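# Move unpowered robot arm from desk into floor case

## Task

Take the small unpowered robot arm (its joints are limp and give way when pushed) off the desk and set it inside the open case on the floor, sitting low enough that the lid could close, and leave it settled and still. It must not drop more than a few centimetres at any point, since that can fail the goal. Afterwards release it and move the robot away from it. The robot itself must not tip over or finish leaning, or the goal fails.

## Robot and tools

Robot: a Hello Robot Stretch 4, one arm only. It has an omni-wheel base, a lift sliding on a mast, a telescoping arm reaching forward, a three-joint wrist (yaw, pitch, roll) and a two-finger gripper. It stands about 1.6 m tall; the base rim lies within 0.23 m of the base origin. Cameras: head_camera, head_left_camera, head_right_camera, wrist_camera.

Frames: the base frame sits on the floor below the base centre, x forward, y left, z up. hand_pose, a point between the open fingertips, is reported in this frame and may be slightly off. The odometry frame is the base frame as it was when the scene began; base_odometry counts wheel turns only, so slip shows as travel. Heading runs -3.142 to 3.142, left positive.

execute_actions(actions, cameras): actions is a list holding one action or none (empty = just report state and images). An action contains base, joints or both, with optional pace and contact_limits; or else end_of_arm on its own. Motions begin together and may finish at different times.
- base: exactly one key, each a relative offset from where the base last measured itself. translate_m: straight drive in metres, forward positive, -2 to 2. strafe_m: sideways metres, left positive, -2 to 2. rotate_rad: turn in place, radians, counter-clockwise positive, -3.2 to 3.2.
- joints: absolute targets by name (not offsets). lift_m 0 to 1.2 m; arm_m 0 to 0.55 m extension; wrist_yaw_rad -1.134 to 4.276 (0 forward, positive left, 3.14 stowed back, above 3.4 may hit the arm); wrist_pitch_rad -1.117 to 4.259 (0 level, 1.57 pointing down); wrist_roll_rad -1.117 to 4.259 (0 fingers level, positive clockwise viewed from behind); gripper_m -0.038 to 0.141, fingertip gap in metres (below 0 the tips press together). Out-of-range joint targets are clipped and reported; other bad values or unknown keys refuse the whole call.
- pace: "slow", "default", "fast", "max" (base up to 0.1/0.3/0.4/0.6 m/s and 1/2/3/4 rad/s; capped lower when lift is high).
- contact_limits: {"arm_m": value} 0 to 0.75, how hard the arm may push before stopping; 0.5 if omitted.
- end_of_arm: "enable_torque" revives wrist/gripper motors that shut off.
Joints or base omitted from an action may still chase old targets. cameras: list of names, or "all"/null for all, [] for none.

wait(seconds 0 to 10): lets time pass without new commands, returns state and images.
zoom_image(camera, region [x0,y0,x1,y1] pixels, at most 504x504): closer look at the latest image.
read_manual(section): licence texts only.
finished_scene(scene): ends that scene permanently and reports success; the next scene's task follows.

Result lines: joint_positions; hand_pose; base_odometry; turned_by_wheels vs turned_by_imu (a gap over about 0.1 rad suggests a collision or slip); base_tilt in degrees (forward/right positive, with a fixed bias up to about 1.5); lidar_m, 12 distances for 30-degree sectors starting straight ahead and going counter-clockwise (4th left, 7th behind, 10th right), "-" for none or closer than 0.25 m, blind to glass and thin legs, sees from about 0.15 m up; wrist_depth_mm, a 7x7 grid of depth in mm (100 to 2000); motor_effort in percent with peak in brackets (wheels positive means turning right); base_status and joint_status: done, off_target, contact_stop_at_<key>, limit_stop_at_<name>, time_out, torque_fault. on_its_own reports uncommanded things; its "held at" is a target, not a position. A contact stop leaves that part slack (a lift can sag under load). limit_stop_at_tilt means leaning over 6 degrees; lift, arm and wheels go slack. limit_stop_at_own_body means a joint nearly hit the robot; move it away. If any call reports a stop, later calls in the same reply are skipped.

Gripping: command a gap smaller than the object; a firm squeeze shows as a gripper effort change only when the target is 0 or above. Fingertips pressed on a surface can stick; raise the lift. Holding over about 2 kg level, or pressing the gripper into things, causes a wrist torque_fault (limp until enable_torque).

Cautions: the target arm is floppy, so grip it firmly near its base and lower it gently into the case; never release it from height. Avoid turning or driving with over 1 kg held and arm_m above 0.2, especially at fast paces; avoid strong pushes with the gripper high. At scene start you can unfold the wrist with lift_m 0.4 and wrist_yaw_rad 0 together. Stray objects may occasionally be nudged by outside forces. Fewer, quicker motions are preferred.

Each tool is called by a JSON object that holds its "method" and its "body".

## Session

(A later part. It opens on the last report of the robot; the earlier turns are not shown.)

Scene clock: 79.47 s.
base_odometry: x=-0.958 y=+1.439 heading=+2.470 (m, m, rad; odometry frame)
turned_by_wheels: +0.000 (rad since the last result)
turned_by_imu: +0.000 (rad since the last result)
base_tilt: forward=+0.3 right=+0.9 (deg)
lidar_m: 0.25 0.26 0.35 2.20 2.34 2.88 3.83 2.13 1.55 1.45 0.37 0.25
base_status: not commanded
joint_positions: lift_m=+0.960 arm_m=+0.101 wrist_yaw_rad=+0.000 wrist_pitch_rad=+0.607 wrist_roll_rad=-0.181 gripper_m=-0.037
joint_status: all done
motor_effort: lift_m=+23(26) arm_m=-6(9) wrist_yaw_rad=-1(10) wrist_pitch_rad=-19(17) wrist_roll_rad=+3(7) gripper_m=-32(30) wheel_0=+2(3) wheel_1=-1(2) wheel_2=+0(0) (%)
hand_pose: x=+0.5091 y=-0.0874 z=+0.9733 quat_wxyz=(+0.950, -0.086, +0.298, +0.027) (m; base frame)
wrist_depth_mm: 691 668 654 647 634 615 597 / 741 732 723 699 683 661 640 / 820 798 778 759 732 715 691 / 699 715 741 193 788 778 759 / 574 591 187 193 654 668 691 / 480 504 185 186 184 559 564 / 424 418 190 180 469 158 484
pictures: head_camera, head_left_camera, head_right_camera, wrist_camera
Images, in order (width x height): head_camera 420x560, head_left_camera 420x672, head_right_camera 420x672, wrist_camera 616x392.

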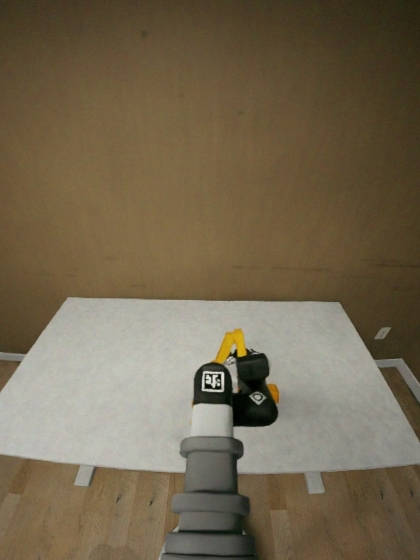

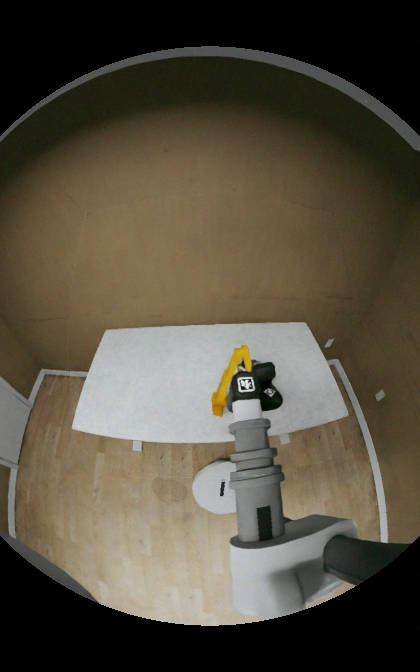

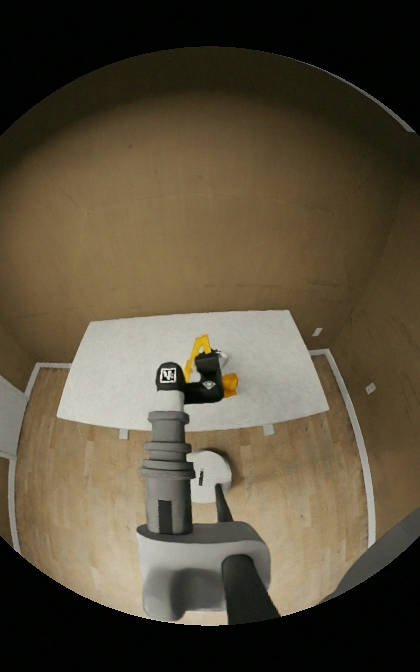

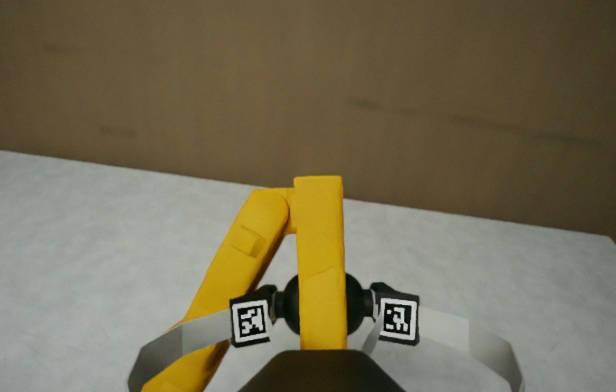

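{"method": "execute_actions", "body": {"actions": [{"joints":{"lift_m":0.94,"arm_m":0.28,"wrist_pitch_rad":1.1}}], "cameras": ["wrist_camera","head_right_camera"]}}

{"method": "execute_actions", "body": {"actions": [{"joints":{"lift_m":0.9,"arm_m":0.43,"wrist_pitch_rad":1.57}}], "cameras": ["wrist_camera","head_right_camera","head_left_camera"]}}

Scene clock: 84.03 s.
base_odometry: x=-0.958 y=+1.439 heading=+2.470 (m, m, rad; odometry frame)
turned_by_wheels: +0.000 (rad since the last result)
turned_by_imu: +0.000 (rad since the last result)
base_tilt: forward=+0.3 right=+0.9 (deg)
lidar_m: 0.25 0.26 0.36 2.21 2.37 2.91 3.80 2.15 1.55 1.44 0.37 0.25
base_status: not commanded
joint_positions: lift_m=+0.940 arm_m=+0.279 wrist_yaw_rad=+0.000 wrist_pitch_rad=+1.102 wrist_roll_rad=-0.181 gripper_m=-0.037
joint_status: all done
motor_effort: lift_m=+18(23) arm_m=+7(8) wrist_yaw_rad=-1(2) wrist_pitch_rad=-3(13) wrist_roll_rad=+3(3) gripper_m=-30(31) wheel_0=+2(2) wheel_1=-1(1) wheel_2=+0(0) (%)
hand_pose: x=+0.5800 y=-0.0874 z=+0.8608 quat_wxyz=(+0.848, -0.077, +0.521, +0.047) (m; base frame)
wrist_depth_mm: 539 549 549 554 559 549 530 / 492 496 496 500 508 512 517 / 445 449 449 452 455 466 466 / 407 410 410 190 418 418 424 / 373 379 187 187 387 389 387 / 347 351 186 185 184 357 359 / 325 322 193 138 334 330 338
pictures: head_right_camera, wrist_camera
Images, in order (width x height): head_right_camera 420x672, wrist_camera 616x392.

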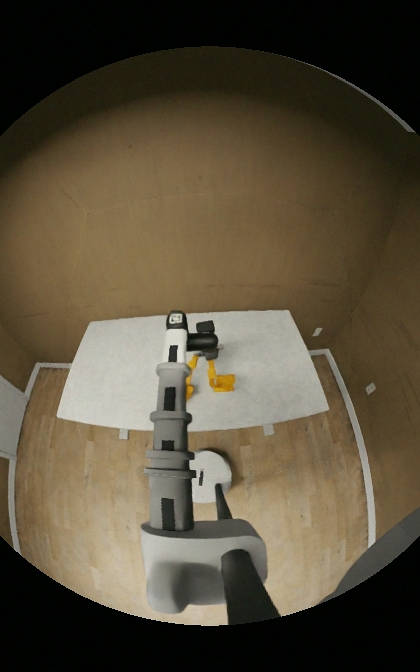

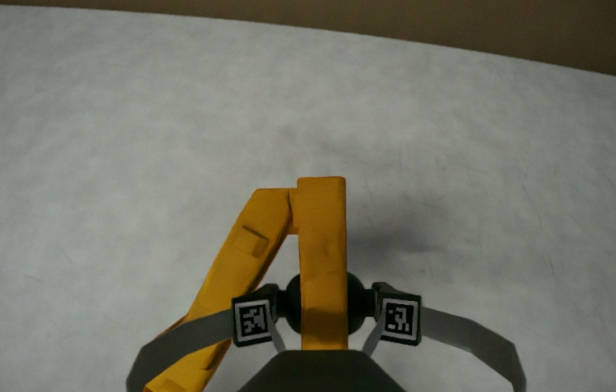

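Scene clock: 85.53 s.
base_odometry: x=-0.958 y=+1.439 heading=+2.470 (m, m, rad; odometry frame)
turned_by_wheels: +0.000 (rad since the last result)
turned_by_imu: +0.000 (rad since the last result)
base_tilt: forward=+0.2 right=+0.9 (deg)
lidar_m: 0.25 0.26 0.34 2.23 2.34 2.92 3.79 2.16 1.54 1.47 0.36 0.26
base_status: not commanded
joint_positions: lift_m=+0.900 arm_m=+0.429 wrist_yaw_rad=+0.000 wrist_pitch_rad=+1.568 wrist_roll_rad=-0.180 gripper_m=-0.037
joint_status: all done
motor_effort: lift_m=+18(17) arm_m=+6(8) wrist_yaw_rad=+0(1) wrist_pitch_rad=+9(12) wrist_roll_rad=+1(3) gripper_m=-33(31) wheel_0=+2(2) wheel_1=-1(1) wheel_2=+0(0) (%)
hand_pose: x=+0.6007 y=-0.0874 z=+0.7898 quat_wxyz=(+0.705, -0.064, +0.703, +0.064) (m; base frame)
wrist_depth_mm: 310 307 303 298 297 293 290 / 306 304 300 298 296 293 290 / 304 301 297 296 291 291 287 / 301 298 297 185 291 287 285 / 300 297 187 184 287 286 283 / 297 296 185 185 185 282 282 / 297 294 199 140 285 159 279
pictures: head_left_camera, head_right_camera, wrist_camera
Images, in order (width x height): head_left_camera 420x672, head_right_camera 420x672, wrist_camera 616x392.

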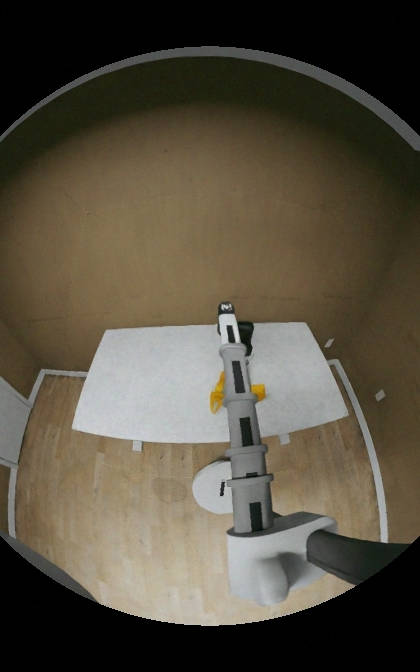

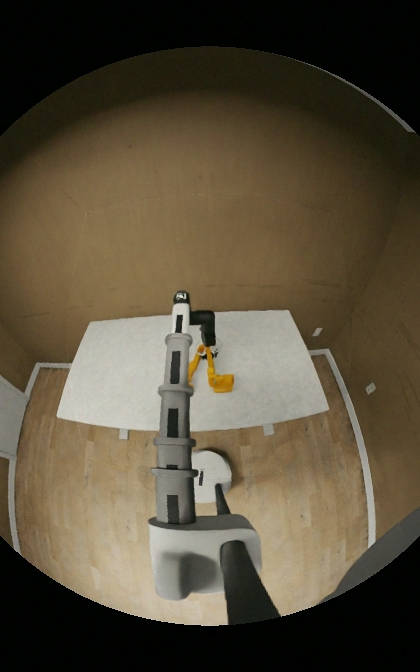

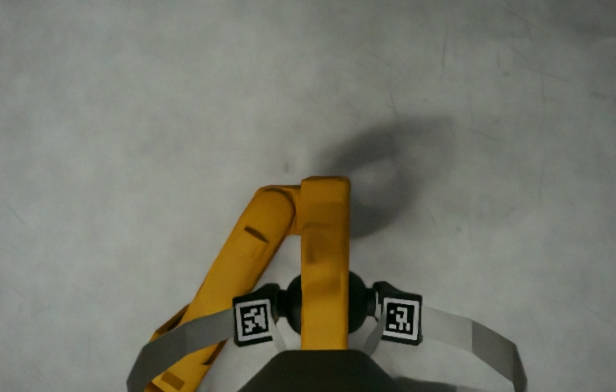

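{"method": "execute_actions", "body": {"actions": [{"joints":{"lift_m":0.87,"gripper_m":0.032}}], "cameras": []}}

{"method": "execute_actions", "body": {"actions": [{"joints":{"lift_m":0.96}}], "cameras": []}}

{"method": "execute_actions", "body": {"actions": [{"base":{"strafe_m":0.035},"joints":{"arm_m":0.38,"wrist_roll_rad":3.24,"gripper_m":0.141}}], "cameras": ["wrist_camera","head_right_camera"]}}

Scene clock: 91.37 s.
base_odometry: x=-0.958 y=+1.439 heading=+2.470 (m, m, rad; odometry frame)
turned_by_wheels: +0.000 (rad since the last result)
turned_by_imu: +0.000 (rad since the last result)
base_tilt: forward=+0.2 right=+1.0 (deg)
lidar_m: 0.25 0.26 0.37 2.23 2.34 2.87 3.83 2.16 1.52 1.47 0.35 0.25
base_status: not commanded
joint_positions: lift_m=+0.870 arm_m=+0.429 wrist_yaw_rad=+0.000 wrist_pitch_rad=+1.570 wrist_roll_rad=-0.180 gripper_m=+0.032
joint_status: all done
motor_effort: lift_m=+17(17) arm_m=+7(7) wrist_yaw_rad=+0(0) wrist_pitch_rad=+1(8) wrist_roll_rad=+0(2) gripper_m=-5(31) wheel_0=+2(2) wheel_1=-1(1) wheel_2=+0(0) (%)
hand_pose: x=+0.5999 y=-0.0874 z=+0.7599 quat_wxyz=(+0.704, -0.063, +0.704, +0.063) (m; base frame)
wrist_depth_mm: 278 277 274 271 267 264 263 / 276 274 271 268 266 263 262 / 276 272 268 266 264 262 259 / 274 270 268 211 263 260 257 / 271 268 209 205 260 258 255 / 270 266 207 195 191 256 254 / 267 264 230 147 258 253 252
pictures: none
No camera images: the call's "cameras" was empty. Leave "cameras" out to get every camera's image.

Scene clock: 92.73 s.
base_odometry: x=-0.958 y=+1.439 heading=+2.470 (m, m, rad; odometry frame)
turned_by_wheels: +0.000 (rad since the last result)
turned_by_imu: +0.000 (rad since the last result)
base_tilt: forward=+0.3 right=+0.9 (deg)
lidar_m: 0.25 0.25 0.35 2.24 2.34 2.90 3.78 2.14 1.53 1.46 0.33 0.26
base_status: not commanded
joint_positions: lift_m=+0.960 arm_m=+0.429 wrist_yaw_rad=+0.000 wrist_pitch_rad=+1.570 wrist_roll_rad=-0.180 gripper_m=+0.032
joint_status: all done
motor_effort: lift_m=+21(22) arm_m=+7(6) wrist_yaw_rad=+0(1) wrist_pitch_rad=+1(1) wrist_roll_rad=+0(0) gripper_m=-7(6) wheel_0=+2(2) wheel_1=-1(1) wheel_2=+0(0) (%)
hand_pose: x=+0.5999 y=-0.0874 z=+0.8495 quat_wxyz=(+0.704, -0.063, +0.704, +0.063) (m; base frame)
wrist_depth_mm: 373 370 364 362 359 355 353 / 373 368 364 362 353 351 349 / 368 366 362 355 353 351 347 / 364 359 357 351 349 345 343 / 364 359 355 293 349 345 342 / 359 355 297 278 191 345 340 / 357 355 351 147 343 340 338
pictures: none
No camera images: the call's "cameras" was empty. Leave "cameras" out to get every camera's image.

Scene clock: 95.33 s.
base_odometry: x=-0.980 y=+1.412 heading=+2.470 (m, m, rad; odometry frame)
turned_by_wheels: +0.000 (rad since the last result)
turned_by_imu: +0.000 (rad since the last result)
base_tilt: forward=+0.2 right=+0.8 (deg)
lidar_m: 0.25 0.27 0.36 2.20 2.33 2.89 3.80 2.18 1.60 1.49 0.37 0.25
base_status: done
joint_positions: lift_m=+0.960 arm_m=+0.381 wrist_yaw_rad=+0.000 wrist_pitch_rad=+1.570 wrist_roll_rad=+3.240 gripper_m=+0.141
joint_status: all done
motor_effort: lift_m=+22(22) arm_m=-7(8) wrist_yaw_rad=+0(1) wrist_pitch_rad=+0(1) wrist_roll_rad=+2(6) gripper_m=-2(5) wheel_0=-2(15) wheel_1=+1(10) wheel_2=+0(1) (%)
hand_pose: x=+0.5523 y=-0.0874 z=+0.8495 quat_wxyz=(-0.035, +0.706, -0.035, -0.706) (m; base frame)
wrist_depth_mm: 368 364 357 357 349 349 345 / 366 362 357 353 315 347 345 / 364 359 287 351 298 345 343 / 362 279 291 353 297 347 343 / 362 359 357 351 315 345 342 / 359 357 279 329 293 211 340 / 359 357 353 142 347 342 340
pictures: head_right_camera, wrist_camera
Images, in order (width x height): head_right_camera 420x672, wrist_camera 616x392.

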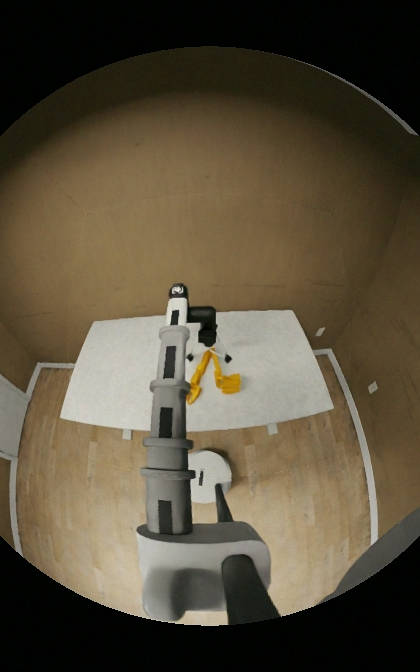

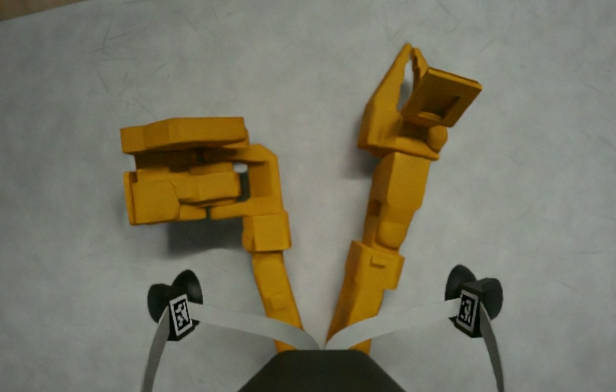

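{"method": "execute_actions", "body": {"actions": [{"joints":{"lift_m":0.87,"arm_m":0.37}}], "cameras": ["wrist_camera"]}}

{"method": "execute_actions", "body": {"actions": [{"joints":{"gripper_m":0.0}}], "cameras": ["wrist_camera"]}}

{"method": "execute_actions", "body": {"actions": [{"joints":{"lift_m":0.91},"pace":"slow"}], "cameras": ["wrist_camera","head_right_camera"]}}

Scene clock: 101.57 s.
base_odometry: x=-0.980 y=+1.412 heading=+2.470 (m, m, rad; odometry frame)
turned_by_wheels: +0.000 (rad since the last result)
turned_by_imu: +0.000 (rad since the last result)
base_tilt: forward=+0.3 right=+0.9 (deg)
lidar_m: 0.25 0.25 0.36 2.20 2.33 2.89 3.80 2.21 1.54 1.49 0.38 0.25
base_status: not commanded
joint_positions: lift_m=+0.870 arm_m=+0.371 wrist_yaw_rad=+0.000 wrist_pitch_rad=+1.570 wrist_roll_rad=+3.240 gripper_m=+0.141
joint_status: all done
motor_effort: lift_m=+16(20) arm_m=-7(6) wrist_yaw_rad=+0(0) wrist_pitch_rad=+3(0) wrist_roll_rad=+2(2) gripper_m=-2(1) wheel_0=-2(2) wheel_1=+1(1) wheel_2=+0(0) (%)
hand_pose: x=+0.5423 y=-0.0874 z=+0.7600 quat_wxyz=(-0.035, +0.707, -0.035, -0.706) (m; base frame)
wrist_depth_mm: 273 270 267 265 263 224 258 / 272 268 266 265 233 180 257 / 166 180 205 263 220 211 257 / 187 193 204 263 236 258 256 / 270 266 203 262 221 257 255 / 270 267 194 260 205 209 256 / 268 265 264 142 206 256 255
pictures: wrist_camera
Images, in order (width x height): wrist_camera 616x392.

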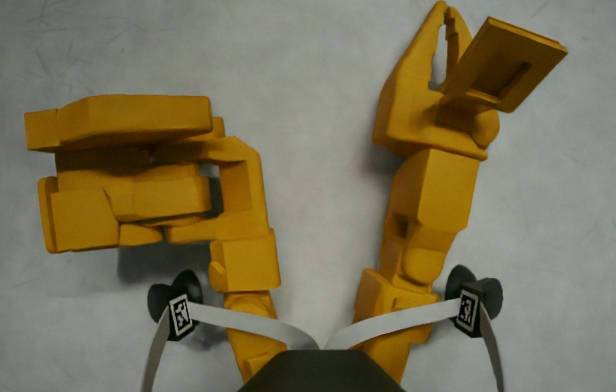

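Scene clock: 103.93 s.
base_odometry: x=-0.980 y=+1.412 heading=+2.470 (m, m, rad; odometry frame)
turned_by_wheels: +0.000 (rad since the last result)
turned_by_imu: +0.000 (rad since the last result)
base_tilt: forward=+0.2 right=+0.9 (deg)
lidar_m: 0.25 0.26 0.35 2.21 2.30 2.85 3.80 2.18 1.58 1.49 0.35 0.26
base_status: not commanded
joint_positions: lift_m=+0.870 arm_m=+0.371 wrist_yaw_rad=+0.000 wrist_pitch_rad=+1.570 wrist_roll_rad=+3.240 gripper_m=+0.001
joint_status: all done
motor_effort: lift_m=+17(17) arm_m=-6(7) wrist_yaw_rad=+0(2) wrist_pitch_rad=+1(1) wrist_roll_rad=+1(2) gripper_m=-33(32) wheel_0=-2(3) wheel_1=+1(1) wheel_2=+0(0) (%)
hand_pose: x=+0.5424 y=-0.0874 z=+0.7598 quat_wxyz=(-0.035, +0.707, -0.035, -0.706) (m; base frame)
wrist_depth_mm: 272 270 268 263 220 158 257 / 271 162 162 263 181 257 257 / 270 182 193 201 196 257 255 / 270 179 190 198 182 257 255 / 268 266 263 184 186 256 255 / 268 265 204 184 187 255 254 / 265 264 263 129 220 255 253
pictures: wrist_camera
Images, in order (width x height): wrist_camera 616x392.

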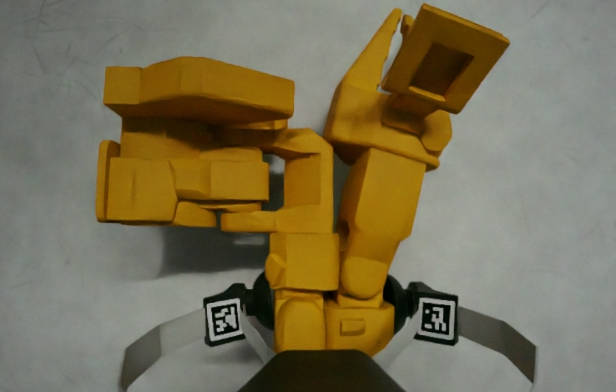

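Scene clock: 105.10 s.
base_odometry: x=-0.980 y=+1.412 heading=+2.470 (m, m, rad; odometry frame)
turned_by_wheels: +0.000 (rad since the last result)
turned_by_imu: +0.000 (rad since the last result)
base_tilt: forward=+0.3 right=+1.0 (deg)
lidar_m: 0.25 0.28 0.36 2.19 2.34 2.89 3.80 2.21 1.54 1.49 0.37 0.27
base_status: not commanded
joint_positions: lift_m=+0.910 arm_m=+0.371 wrist_yaw_rad=+0.000 wrist_pitch_rad=+1.569 wrist_roll_rad=+3.240 gripper_m=+0.001
joint_status: all done
motor_effort: lift_m=+24(26) arm_m=-6(6) wrist_yaw_rad=-1(0) wrist_pitch_rad=+3(4) wrist_roll_rad=+1(1) gripper_m=-32(33) wheel_0=-3(2) wheel_1=+1(1) wheel_2=+0(0) (%)
hand_pose: x=+0.5425 y=-0.0874 z=+0.7992 quat_wxyz=(-0.035, +0.707, -0.035, -0.706) (m; base frame)
wrist_depth_mm: 312 310 306 301 220 158 297 / 310 162 161 301 181 296 293 / 310 182 193 201 197 296 294 / 310 179 190 198 183 294 294 / 307 307 304 183 187 294 293 / 307 306 203 183 187 293 291 / 307 303 300 129 240 293 290
pictures: head_right_camera, wrist_camera
Images, in order (width x height): head_right_camera 420x672, wrist_camera 616x392.

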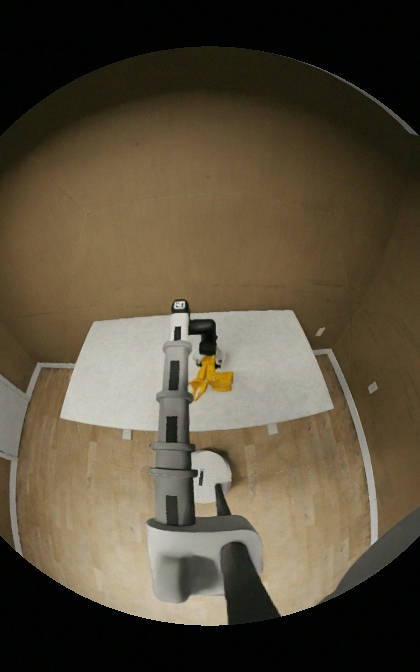

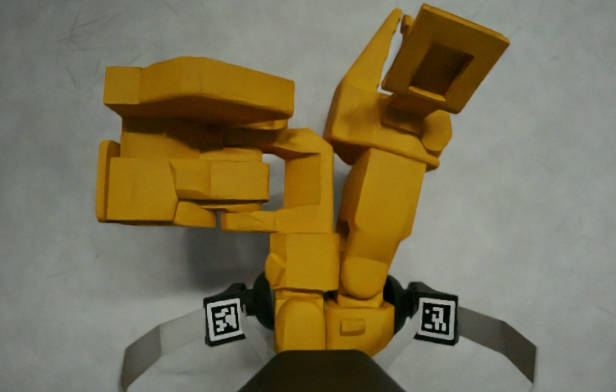

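{"method": "execute_actions", "body": {"actions": [{"base":{"translate_m":-1.2},"joints":{"arm_m":0.2,"wrist_roll_rad":1.57}}], "cameras": []}}

{"method": "execute_actions", "body": {"actions": [{"base":{"rotate_rad":2.54},"joints":{"lift_m":0.5},"pace":"slow"}], "cameras": ["head_camera"]}}

{"method": "execute_actions", "body": {"actions": [{"base":{"translate_m":0.9}}]}}

Scene clock: 114.47 s.
base_odometry: x=-0.041 y=+0.664 heading=+2.469 (m, m, rad; odometry frame)
turned_by_wheels: -0.001 (rad since the last result)
turned_by_imu: +0.002 (rad since the last result)
base_tilt: forward=+0.2 right=+0.9 (deg)
lidar_m: 0.33 1.48 2.29 2.20 1.91 1.89 2.51 2.20 1.60 1.51 1.58 0.32
base_status: done
joint_positions: lift_m=+0.910 arm_m=+0.201 wrist_yaw_rad=+0.000 wrist_pitch_rad=+1.570 wrist_roll_rad=+1.570 gripper_m=+0.001
joint_status: all done
motor_effort: lift_m=+24(24) arm_m=-7(8) wrist_yaw_rad=+0(1) wrist_pitch_rad=+1(5) wrist_roll_rad=+0(6) gripper_m=-32(32) wheel_0=-4(10) wheel_1=-3(7) wheel_2=-1(9) (%)
hand_pose: x=+0.3722 y=-0.0874 z=+0.7993 quat_wxyz=(+0.500, +0.500, +0.500, -0.500) (m; base frame)
wrist_depth_mm: 1078 1078 1042 1025 220 158 1008 / 1078 162 162 1042 181 991 991 / 1078 181 193 201 197 1008 976 / 1060 179 190 198 183 788 960 / 1060 1042 1025 183 187 788 768 / 1060 1060 203 183 187 759 768 / 1060 1042 1025 129 585 991 976
pictures: none
No camera images: the call's "cameras" was empty. Leave "cameras" out to get every camera's image.

Scene clock: 118.30 s.
base_odometry: x=-0.041 y=+0.664 heading=-1.275 (m, m, rad; odometry frame)
turned_by_wheels: +2.539 (rad since the last result)
turned_by_imu: +2.499 (rad since the last result)
base_tilt: forward=+0.3 right=+0.9 (deg)
lidar_m: 0.34 2.50 2.51 1.68 1.53 1.57 1.57 1.43 1.44 2.39 2.20 0.33
base_status: done
joint_positions: lift_m=+0.500 arm_m=+0.201 wrist_yaw_rad=+0.000 wrist_pitch_rad=+1.570 wrist_roll_rad=+1.570 gripper_m=+0.001
joint_status: all done
motor_effort: lift_m=+18(21) arm_m=-6(6) wrist_yaw_rad=-1(0) wrist_pitch_rad=+0(0) wrist_roll_rad=+0(0) gripper_m=-32(32) wheel_0=-6(7) wheel_1=-4(7) wheel_2=-4(8) (%)
hand_pose: x=+0.3722 y=-0.0874 z=+0.3898 quat_wxyz=(+0.500, +0.500, +0.500, -0.500) (m; base frame)
wrist_depth_mm: 647 634 634 615 221 158 597 / 640 163 163 615 181 597 597 / 640 183 194 202 198 603 585 / 640 180 190 198 183 559 387 / 640 621 621 184 187 427 384 / 634 627 203 184 187 384 382 / 634 621 615 129 389 402 379
pictures: head_camera
Images, in order (width x height): head_camera 420x560.

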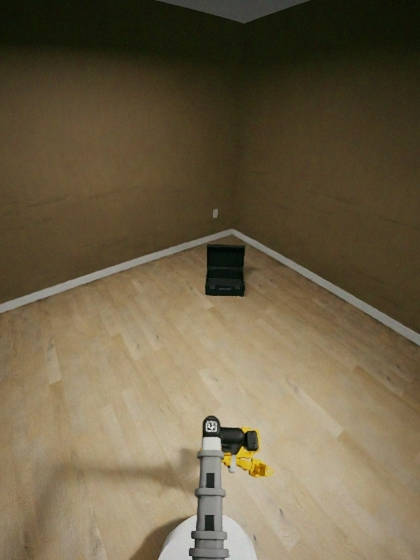

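Scene clock: 122.80 s.
base_odometry: x=+0.222 y=-0.196 heading=-1.275 (m, m, rad; odometry frame)
turned_by_wheels: +0.001 (rad since the last result)
turned_by_imu: -0.001 (rad since the last result)
base_tilt: forward=+0.3 right=+0.9 (deg)
lidar_m: 0.30 1.80 1.82 2.24 2.06 2.09 2.65 2.16 2.70 1.80 1.65 0.35
base_status: done
joint_positions: lift_m=+0.500 arm_m=+0.201 wrist_yaw_rad=+0.000 wrist_pitch_rad=+1.570 wrist_roll_rad=+1.570 gripper_m=+0.001
joint_status: not commanded
motor_effort: lift_m=+20(20) arm_m=-6(6) wrist_yaw_rad=-1(0) wrist_pitch_rad=+2(1) wrist_roll_rad=+0(1) gripper_m=-32(32) wheel_0=+5(8) wheel_1=+4(8) wheel_2=-1(11) (%)
hand_pose: x=+0.3722 y=-0.0874 z=+0.3896 quat_wxyz=(+0.500, +0.500, +0.500, -0.500) (m; base frame)
wrist_depth_mm: 640 634 627 627 221 163 597 / 640 163 162 621 181 603 597 / 640 182 193 202 197 597 597 / 640 180 190 198 184 564 389 / 634 634 615 184 187 430 384 / 634 621 202 184 187 384 382 / 627 609 609 130 389 399 379
pictures: head_camera, head_left_camera, head_right_camera, wrist_camera
Images, in order (width x height): head_camera 420x560, head_left_camera 420x672, head_right_camera 420x672, wrist_camera 616x392.

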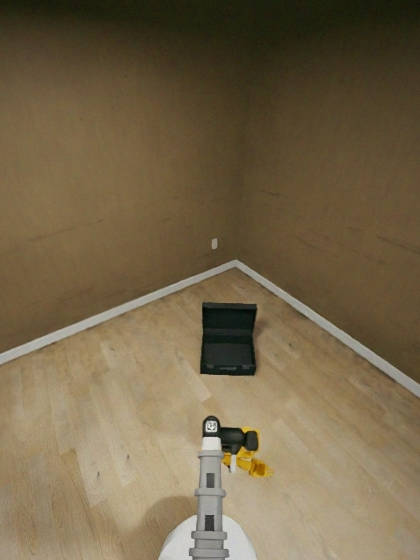

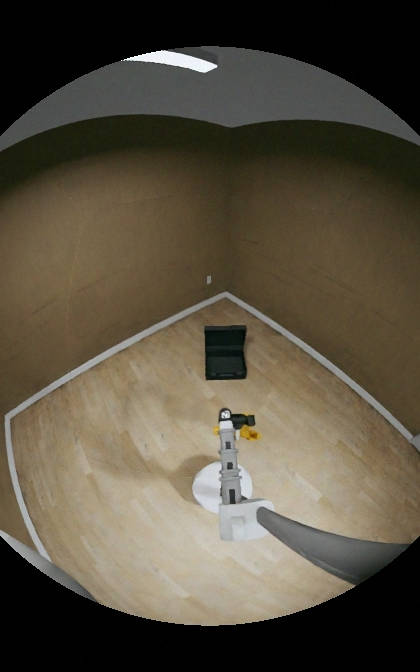

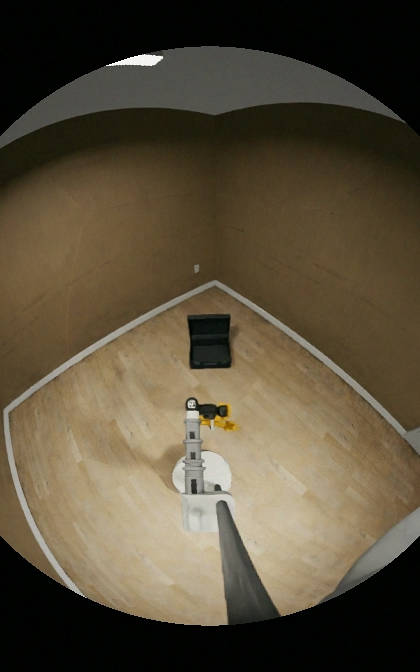

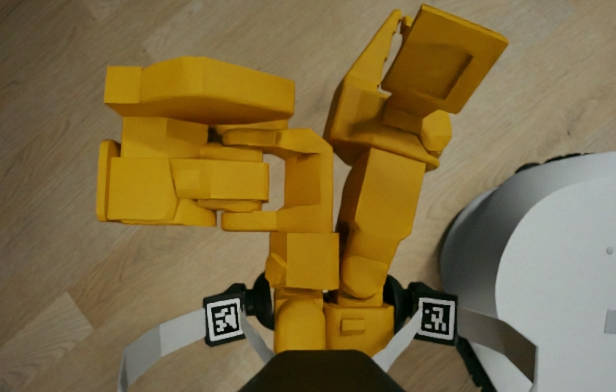

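{"method": "execute_actions", "body": {"actions": [{"base":{"translate_m":0.7},"joints":{"arm_m":0.31,"lift_m":0.36}}]}}

Scene clock: 128.57 s.
base_odometry: x=+0.426 y=-0.866 heading=-1.274 (m, m, rad; odometry frame)
turned_by_wheels: +0.001 (rad since the last result)
turned_by_imu: -0.001 (rad since the last result)
base_tilt: forward=+0.3 right=+1.0 (deg)
lidar_m: 0.50 1.21 1.24 1.62 2.46 2.54 3.23 2.75 2.03 1.36 1.25 0.33
base_status: done
joint_positions: lift_m=+0.360 arm_m=+0.309 wrist_yaw_rad=+0.000 wrist_pitch_rad=+1.570 wrist_roll_rad=+1.570 gripper_m=+0.001
joint_status: all done
motor_effort: lift_m=+19(20) arm_m=+7(7) wrist_yaw_rad=+0(1) wrist_pitch_rad=+2(3) wrist_roll_rad=+0(0) gripper_m=-33(33) wheel_0=+4(9) wheel_1=+4(9) wheel_2=-1(10) (%)
hand_pose: x=+0.4800 y=-0.0874 z=+0.2497 quat_wxyz=(+0.500, +0.500, +0.500, -0.500) (m; base frame)
wrist_depth_mm: 191 271 345 368 222 158 459 / 192 163 162 433 182 327 452 / 192 182 193 202 197 387 459 / 193 180 191 199 184 389 455 / 191 272 334 185 187 389 452 / 190 267 203 183 187 322 452 / 188 221 329 130 309 368 449
pictures: head_camera, head_left_camera, head_right_camera, wrist_camera
Images, in order (width x height): head_camera 420x560, head_left_camera 420x672, head_right_camera 420x672, wrist_camera 616x392.

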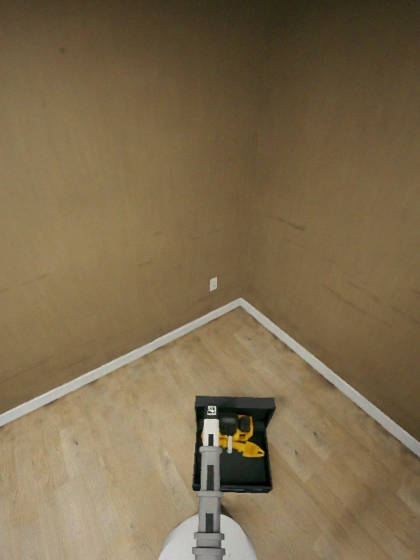

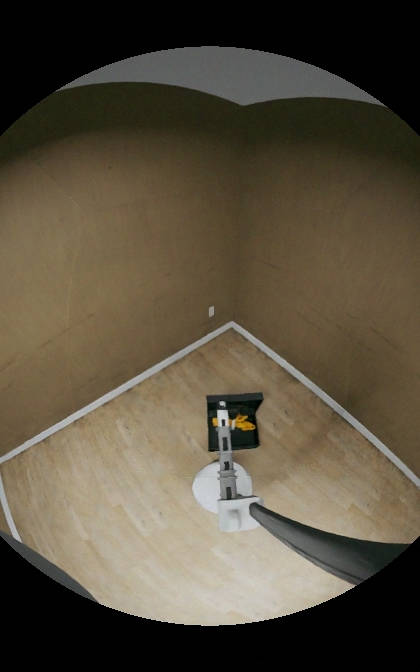

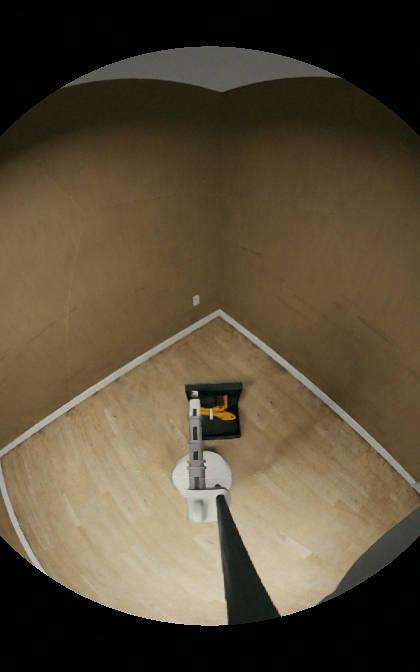

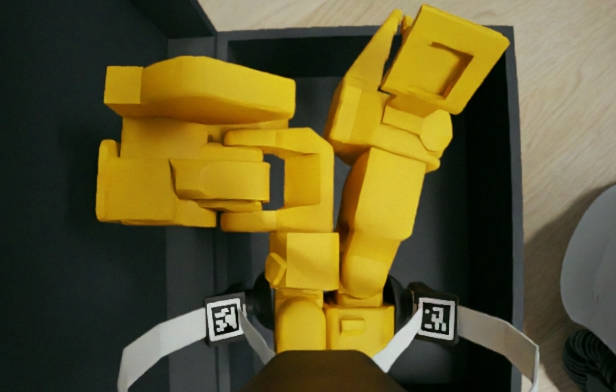

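{"method": "execute_actions", "body": {"actions": [{"joints":{"arm_m":0.25}}], "cameras": []}}

{"method": "execute_actions", "body": {"actions": [{"joints":{"lift_m":0.25},"pace":"slow"}], "cameras": ["wrist_camera","head_left_camera"]}}

Scene clock: 133.40 s.
base_odometry: x=+0.426 y=-0.866 heading=-1.274 (m, m, rad; odometry frame)
turned_by_wheels: +0.000 (rad since the last result)
turned_by_imu: +0.000 (rad since the last result)
base_tilt: forward=+0.2 right=+0.9 (deg)
lidar_m: 0.41 1.23 1.25 1.60 2.47 2.49 3.21 2.74 2.03 1.38 1.25 0.32
base_status: not commanded
joint_positions: lift_m=+0.360 arm_m=+0.251 wrist_yaw_rad=+0.000 wrist_pitch_rad=+1.570 wrist_roll_rad=+1.570 gripper_m=+0.001
joint_status: all done
motor_effort: lift_m=+19(19) arm_m=-7(7) wrist_yaw_rad=+0(1) wrist_pitch_rad=+1(3) wrist_roll_rad=+0(0) gripper_m=-33(33) wheel_0=+5(4) wheel_1=+4(4) wheel_2=-1(1) (%)
hand_pose: x=+0.4222 y=-0.0874 z=+0.2497 quat_wxyz=(+0.500, +0.500, +0.500, -0.500) (m; base frame)
wrist_depth_mm: 265 330 424 368 221 158 466 / 265 163 162 430 182 462 459 / 268 183 194 202 197 466 459 / 268 180 190 198 183 455 455 / 266 334 449 184 187 459 394 / 264 332 203 184 187 415 340 / 260 306 445 130 281 336 325
pictures: none
No camera images: the call's "cameras" was empty. Leave "cameras" out to get every camera's image.

Scene clock: 135.17 s.
base_odometry: x=+0.426 y=-0.866 heading=-1.274 (m, m, rad; odometry frame)
turned_by_wheels: +0.000 (rad since the last result)
turned_by_imu: +0.000 (rad since the last result)
base_tilt: forward=+0.3 right=+0.9 (deg)
lidar_m: 0.40 1.22 1.27 1.62 2.46 2.51 3.24 2.73 2.03 1.35 1.24 0.33
base_status: not commanded
joint_positions: lift_m=+0.250 arm_m=+0.251 wrist_yaw_rad=+0.000 wrist_pitch_rad=+1.570 wrist_roll_rad=+1.570 gripper_m=+0.001
joint_status: all done
motor_effort: lift_m=+18(19) arm_m=-7(6) wrist_yaw_rad=+1(0) wrist_pitch_rad=+0(0) wrist_roll_rad=+0(0) gripper_m=-31(32) wheel_0=+4(4) wheel_1=+4(4) wheel_2=-1(1) (%)
hand_pose: x=+0.4222 y=-0.0874 z=+0.1398 quat_wxyz=(+0.500, +0.500, +0.500, -0.500) (m; base frame)
wrist_depth_mm: 229 277 327 332 221 158 355 / 229 163 162 340 182 221 355 / 227 183 194 201 197 253 349 / 225 180 190 199 183 254 347 / 225 278 342 184 187 255 349 / 224 274 203 183 187 217 347 / 223 230 340 130 257 241 345
pictures: head_left_camera, wrist_camera
Images, in order (width x height): head_left_camera 420x672, wrist_camera 616x392.

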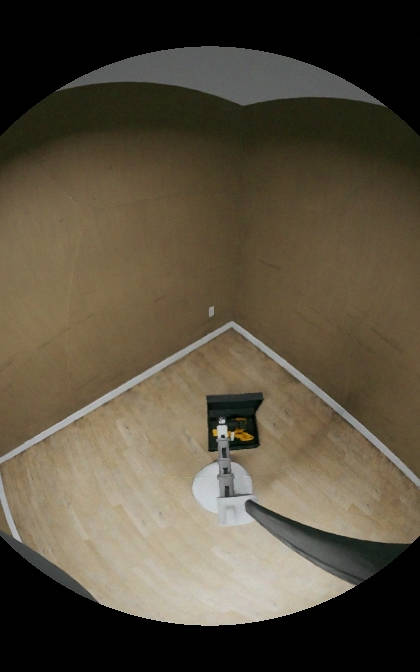

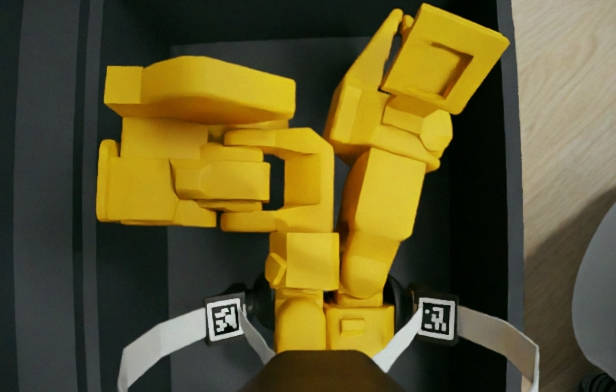

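{"method": "execute_actions", "body": {"actions": [{"joints":{"lift_m":0.173},"pace":"slow"}], "cameras": ["wrist_camera"]}}

{"method": "execute_actions", "body": {"actions": [{"joints":{"gripper_m":0.09}}], "cameras": ["wrist_camera"]}}

{"method": "execute_actions", "body": {"actions": [{"joints":{"lift_m":0.45}}], "cameras": ["wrist_camera"]}}

{"method": "execute_actions", "body": {"actions": [{"base":{"translate_m":-0.3},"joints":{"arm_m":0.1},"pace":"fast"}], "cameras": ["head_camera"]}}

Scene clock: 141.37 s.
base_odometry: x=+0.426 y=-0.866 heading=-1.274 (m, m, rad; odometry frame)
turned_by_wheels: +0.000 (rad since the last result)
turned_by_imu: +0.000 (rad since the last result)
base_tilt: forward=+0.3 right=+0.9 (deg)
lidar_m: 0.29 1.22 1.26 1.60 2.44 2.51 3.17 2.72 2.08 1.38 1.26 0.33
base_status: not commanded
joint_positions: lift_m=+0.173 arm_m=+0.251 wrist_yaw_rad=+0.000 wrist_pitch_rad=+1.570 wrist_roll_rad=+1.570 gripper_m=+0.001
joint_status: all done
motor_effort: lift_m=+18(17) arm_m=-7(7) wrist_yaw_rad=+0(1) wrist_pitch_rad=-1(0) wrist_roll_rad=+1(0) gripper_m=-32(32) wheel_0=+4(4) wheel_1=+4(4) wheel_2=-1(1) (%)
hand_pose: x=+0.4222 y=-0.0874 z=+0.0628 quat_wxyz=(+0.500, +0.500, +0.500, -0.500) (m; base frame)
wrist_depth_mm: 195 268 267 264 221 158 - / 196 163 163 263 181 198 180 / 197 183 194 202 198 236 182 / 197 180 191 198 184 254 183 / 196 265 263 184 186 253 183 / 194 264 203 183 187 202 182 / 191 226 260 130 218 240 -
pictures: wrist_camera
Images, in order (width x height): wrist_camera 616x392.

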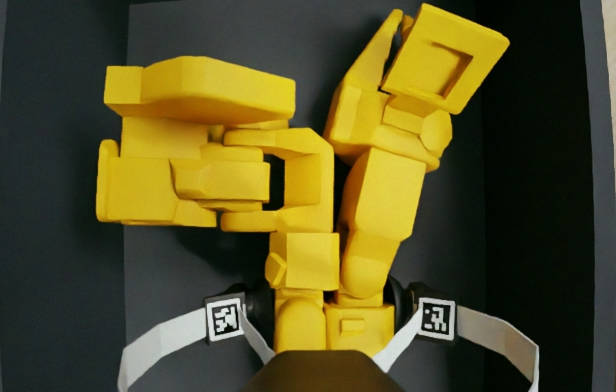

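Scene clock: 143.07 s.
base_odometry: x=+0.426 y=-0.866 heading=-1.274 (m, m, rad; odometry frame)
turned_by_wheels: +0.000 (rad since the last result)
turned_by_imu: +0.000 (rad since the last result)
base_tilt: forward=+0.3 right=+1.0 (deg)
lidar_m: 0.30 1.22 1.28 1.60 2.45 2.51 3.20 2.72 2.08 1.35 1.24 0.39
base_status: not commanded
joint_positions: lift_m=+0.173 arm_m=+0.251 wrist_yaw_rad=+0.000 wrist_pitch_rad=+1.570 wrist_roll_rad=+1.570 gripper_m=+0.090
joint_status: all done
motor_effort: lift_m=+18(18) arm_m=-6(6) wrist_yaw_rad=+1(2) wrist_pitch_rad=+2(4) wrist_roll_rad=+0(0) gripper_m=-4(31) wheel_0=+4(4) wheel_1=+4(4) wheel_2=-1(1) (%)
hand_pose: x=+0.4221 y=-0.0874 z=+0.0628 quat_wxyz=(+0.500, +0.500, +0.500, -0.500) (m; base frame)
wrist_depth_mm: 194 272 270 265 231 219 - / 195 229 165 265 185 179 181 / 197 186 202 208 206 254 183 / 196 185 196 211 194 255 185 / 195 267 265 196 256 255 184 / 193 266 216 196 199 220 183 / 191 246 262 141 254 217 -
pictures: wrist_camera
Images, in order (width x height): wrist_camera 616x392.

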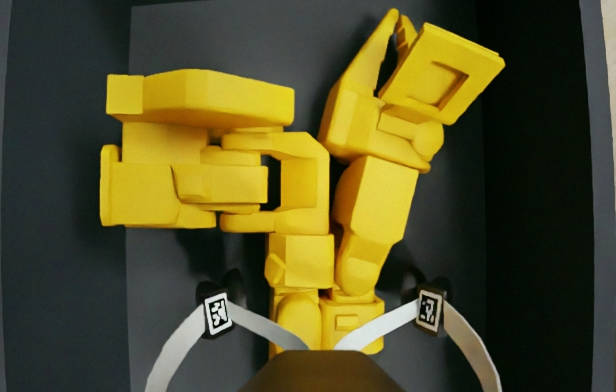

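Scene clock: 145.27 s.
base_odometry: x=+0.426 y=-0.866 heading=-1.274 (m, m, rad; odometry frame)
turned_by_wheels: +0.000 (rad since the last result)
turned_by_imu: +0.000 (rad since the last result)
base_tilt: forward=+0.2 right=+0.9 (deg)
lidar_m: 0.54 1.22 1.25 1.60 2.46 2.51 3.20 2.75 2.06 1.37 1.24 0.40
base_status: not commanded
joint_positions: lift_m=+0.450 arm_m=+0.251 wrist_yaw_rad=+0.000 wrist_pitch_rad=+1.570 wrist_roll_rad=+1.570 gripper_m=+0.090
joint_status: all done
motor_effort: lift_m=+22(23) arm_m=-7(6) wrist_yaw_rad=+1(1) wrist_pitch_rad=-1(1) wrist_roll_rad=+0(0) gripper_m=-4(4) wheel_0=+4(4) wheel_1=+4(4) wheel_2=-1(1) (%)
hand_pose: x=+0.4221 y=-0.0874 z=+0.3395 quat_wxyz=(+0.500, +0.500, +0.500, -0.500) (m; base frame)
wrist_depth_mm: 264 330 574 569 559 554 549 / 266 377 466 517 521 554 544 / 267 379 521 535 504 554 544 / 267 379 462 477 508 544 430 / 265 375 508 477 530 544 375 / 264 373 216 525 211 430 355 / 260 330 469 142 449 473 359
pictures: wrist_camera
Images, in order (width x height): wrist_camera 616x392.

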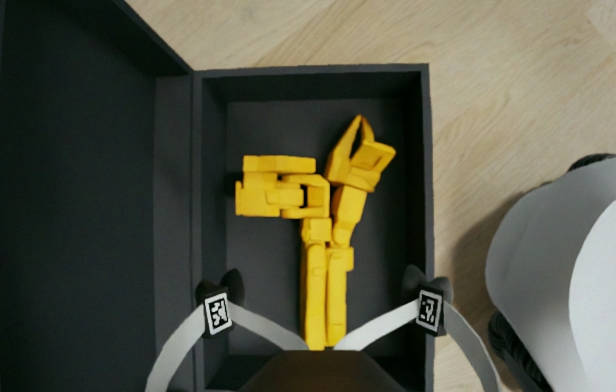

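Scene clock: 147.27 s.
base_odometry: x=+0.339 y=-0.579 heading=-1.275 (m, m, rad; odometry frame)
turned_by_wheels: -0.001 (rad since the last result)
turned_by_imu: +0.000 (rad since the last result)
base_tilt: forward=+0.3 right=+0.9 (deg)
lidar_m: 0.56 1.48 1.48 1.91 2.28 2.33 2.98 2.47 2.34 1.54 1.43 0.60
base_status: done
joint_positions: lift_m=+0.450 arm_m=+0.101 wrist_yaw_rad=+0.000 wrist_pitch_rad=+1.570 wrist_roll_rad=+1.570 gripper_m=+0.090
joint_status: all done
motor_effort: lift_m=+22(22) arm_m=-6(8) wrist_yaw_rad=+1(1) wrist_pitch_rad=+1(2) wrist_roll_rad=+0(0) gripper_m=-4(4) wheel_0=-4(10) wheel_1=-2(8) wheel_2=-2(13) (%)
hand_pose: x=+0.2721 y=-0.0874 z=+0.3395 quat_wxyz=(+0.500, +0.500, +0.500, -0.500) (m; base frame)
wrist_depth_mm: 603 585 580 564 569 559 554 / 591 585 574 569 559 554 549 / 517 580 574 574 559 554 539 / 496 574 574 569 559 347 340 / 500 580 569 564 504 342 334 / 500 574 216 564 211 338 336 / 466 554 564 142 353 336 334
pictures: head_camera
Images, in order (width x height): head_camera 420x560.

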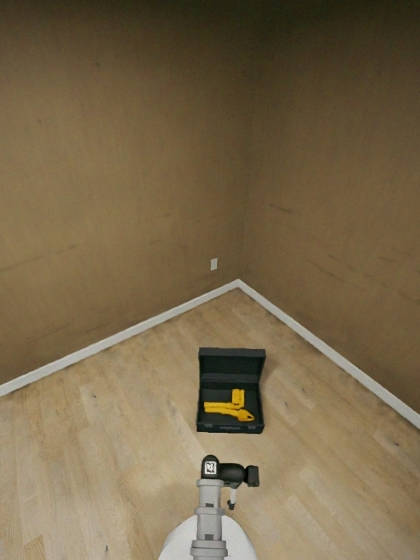

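{"method": "finished_scene", "body": {"scene": 1}}

The scene is finished: the task was done.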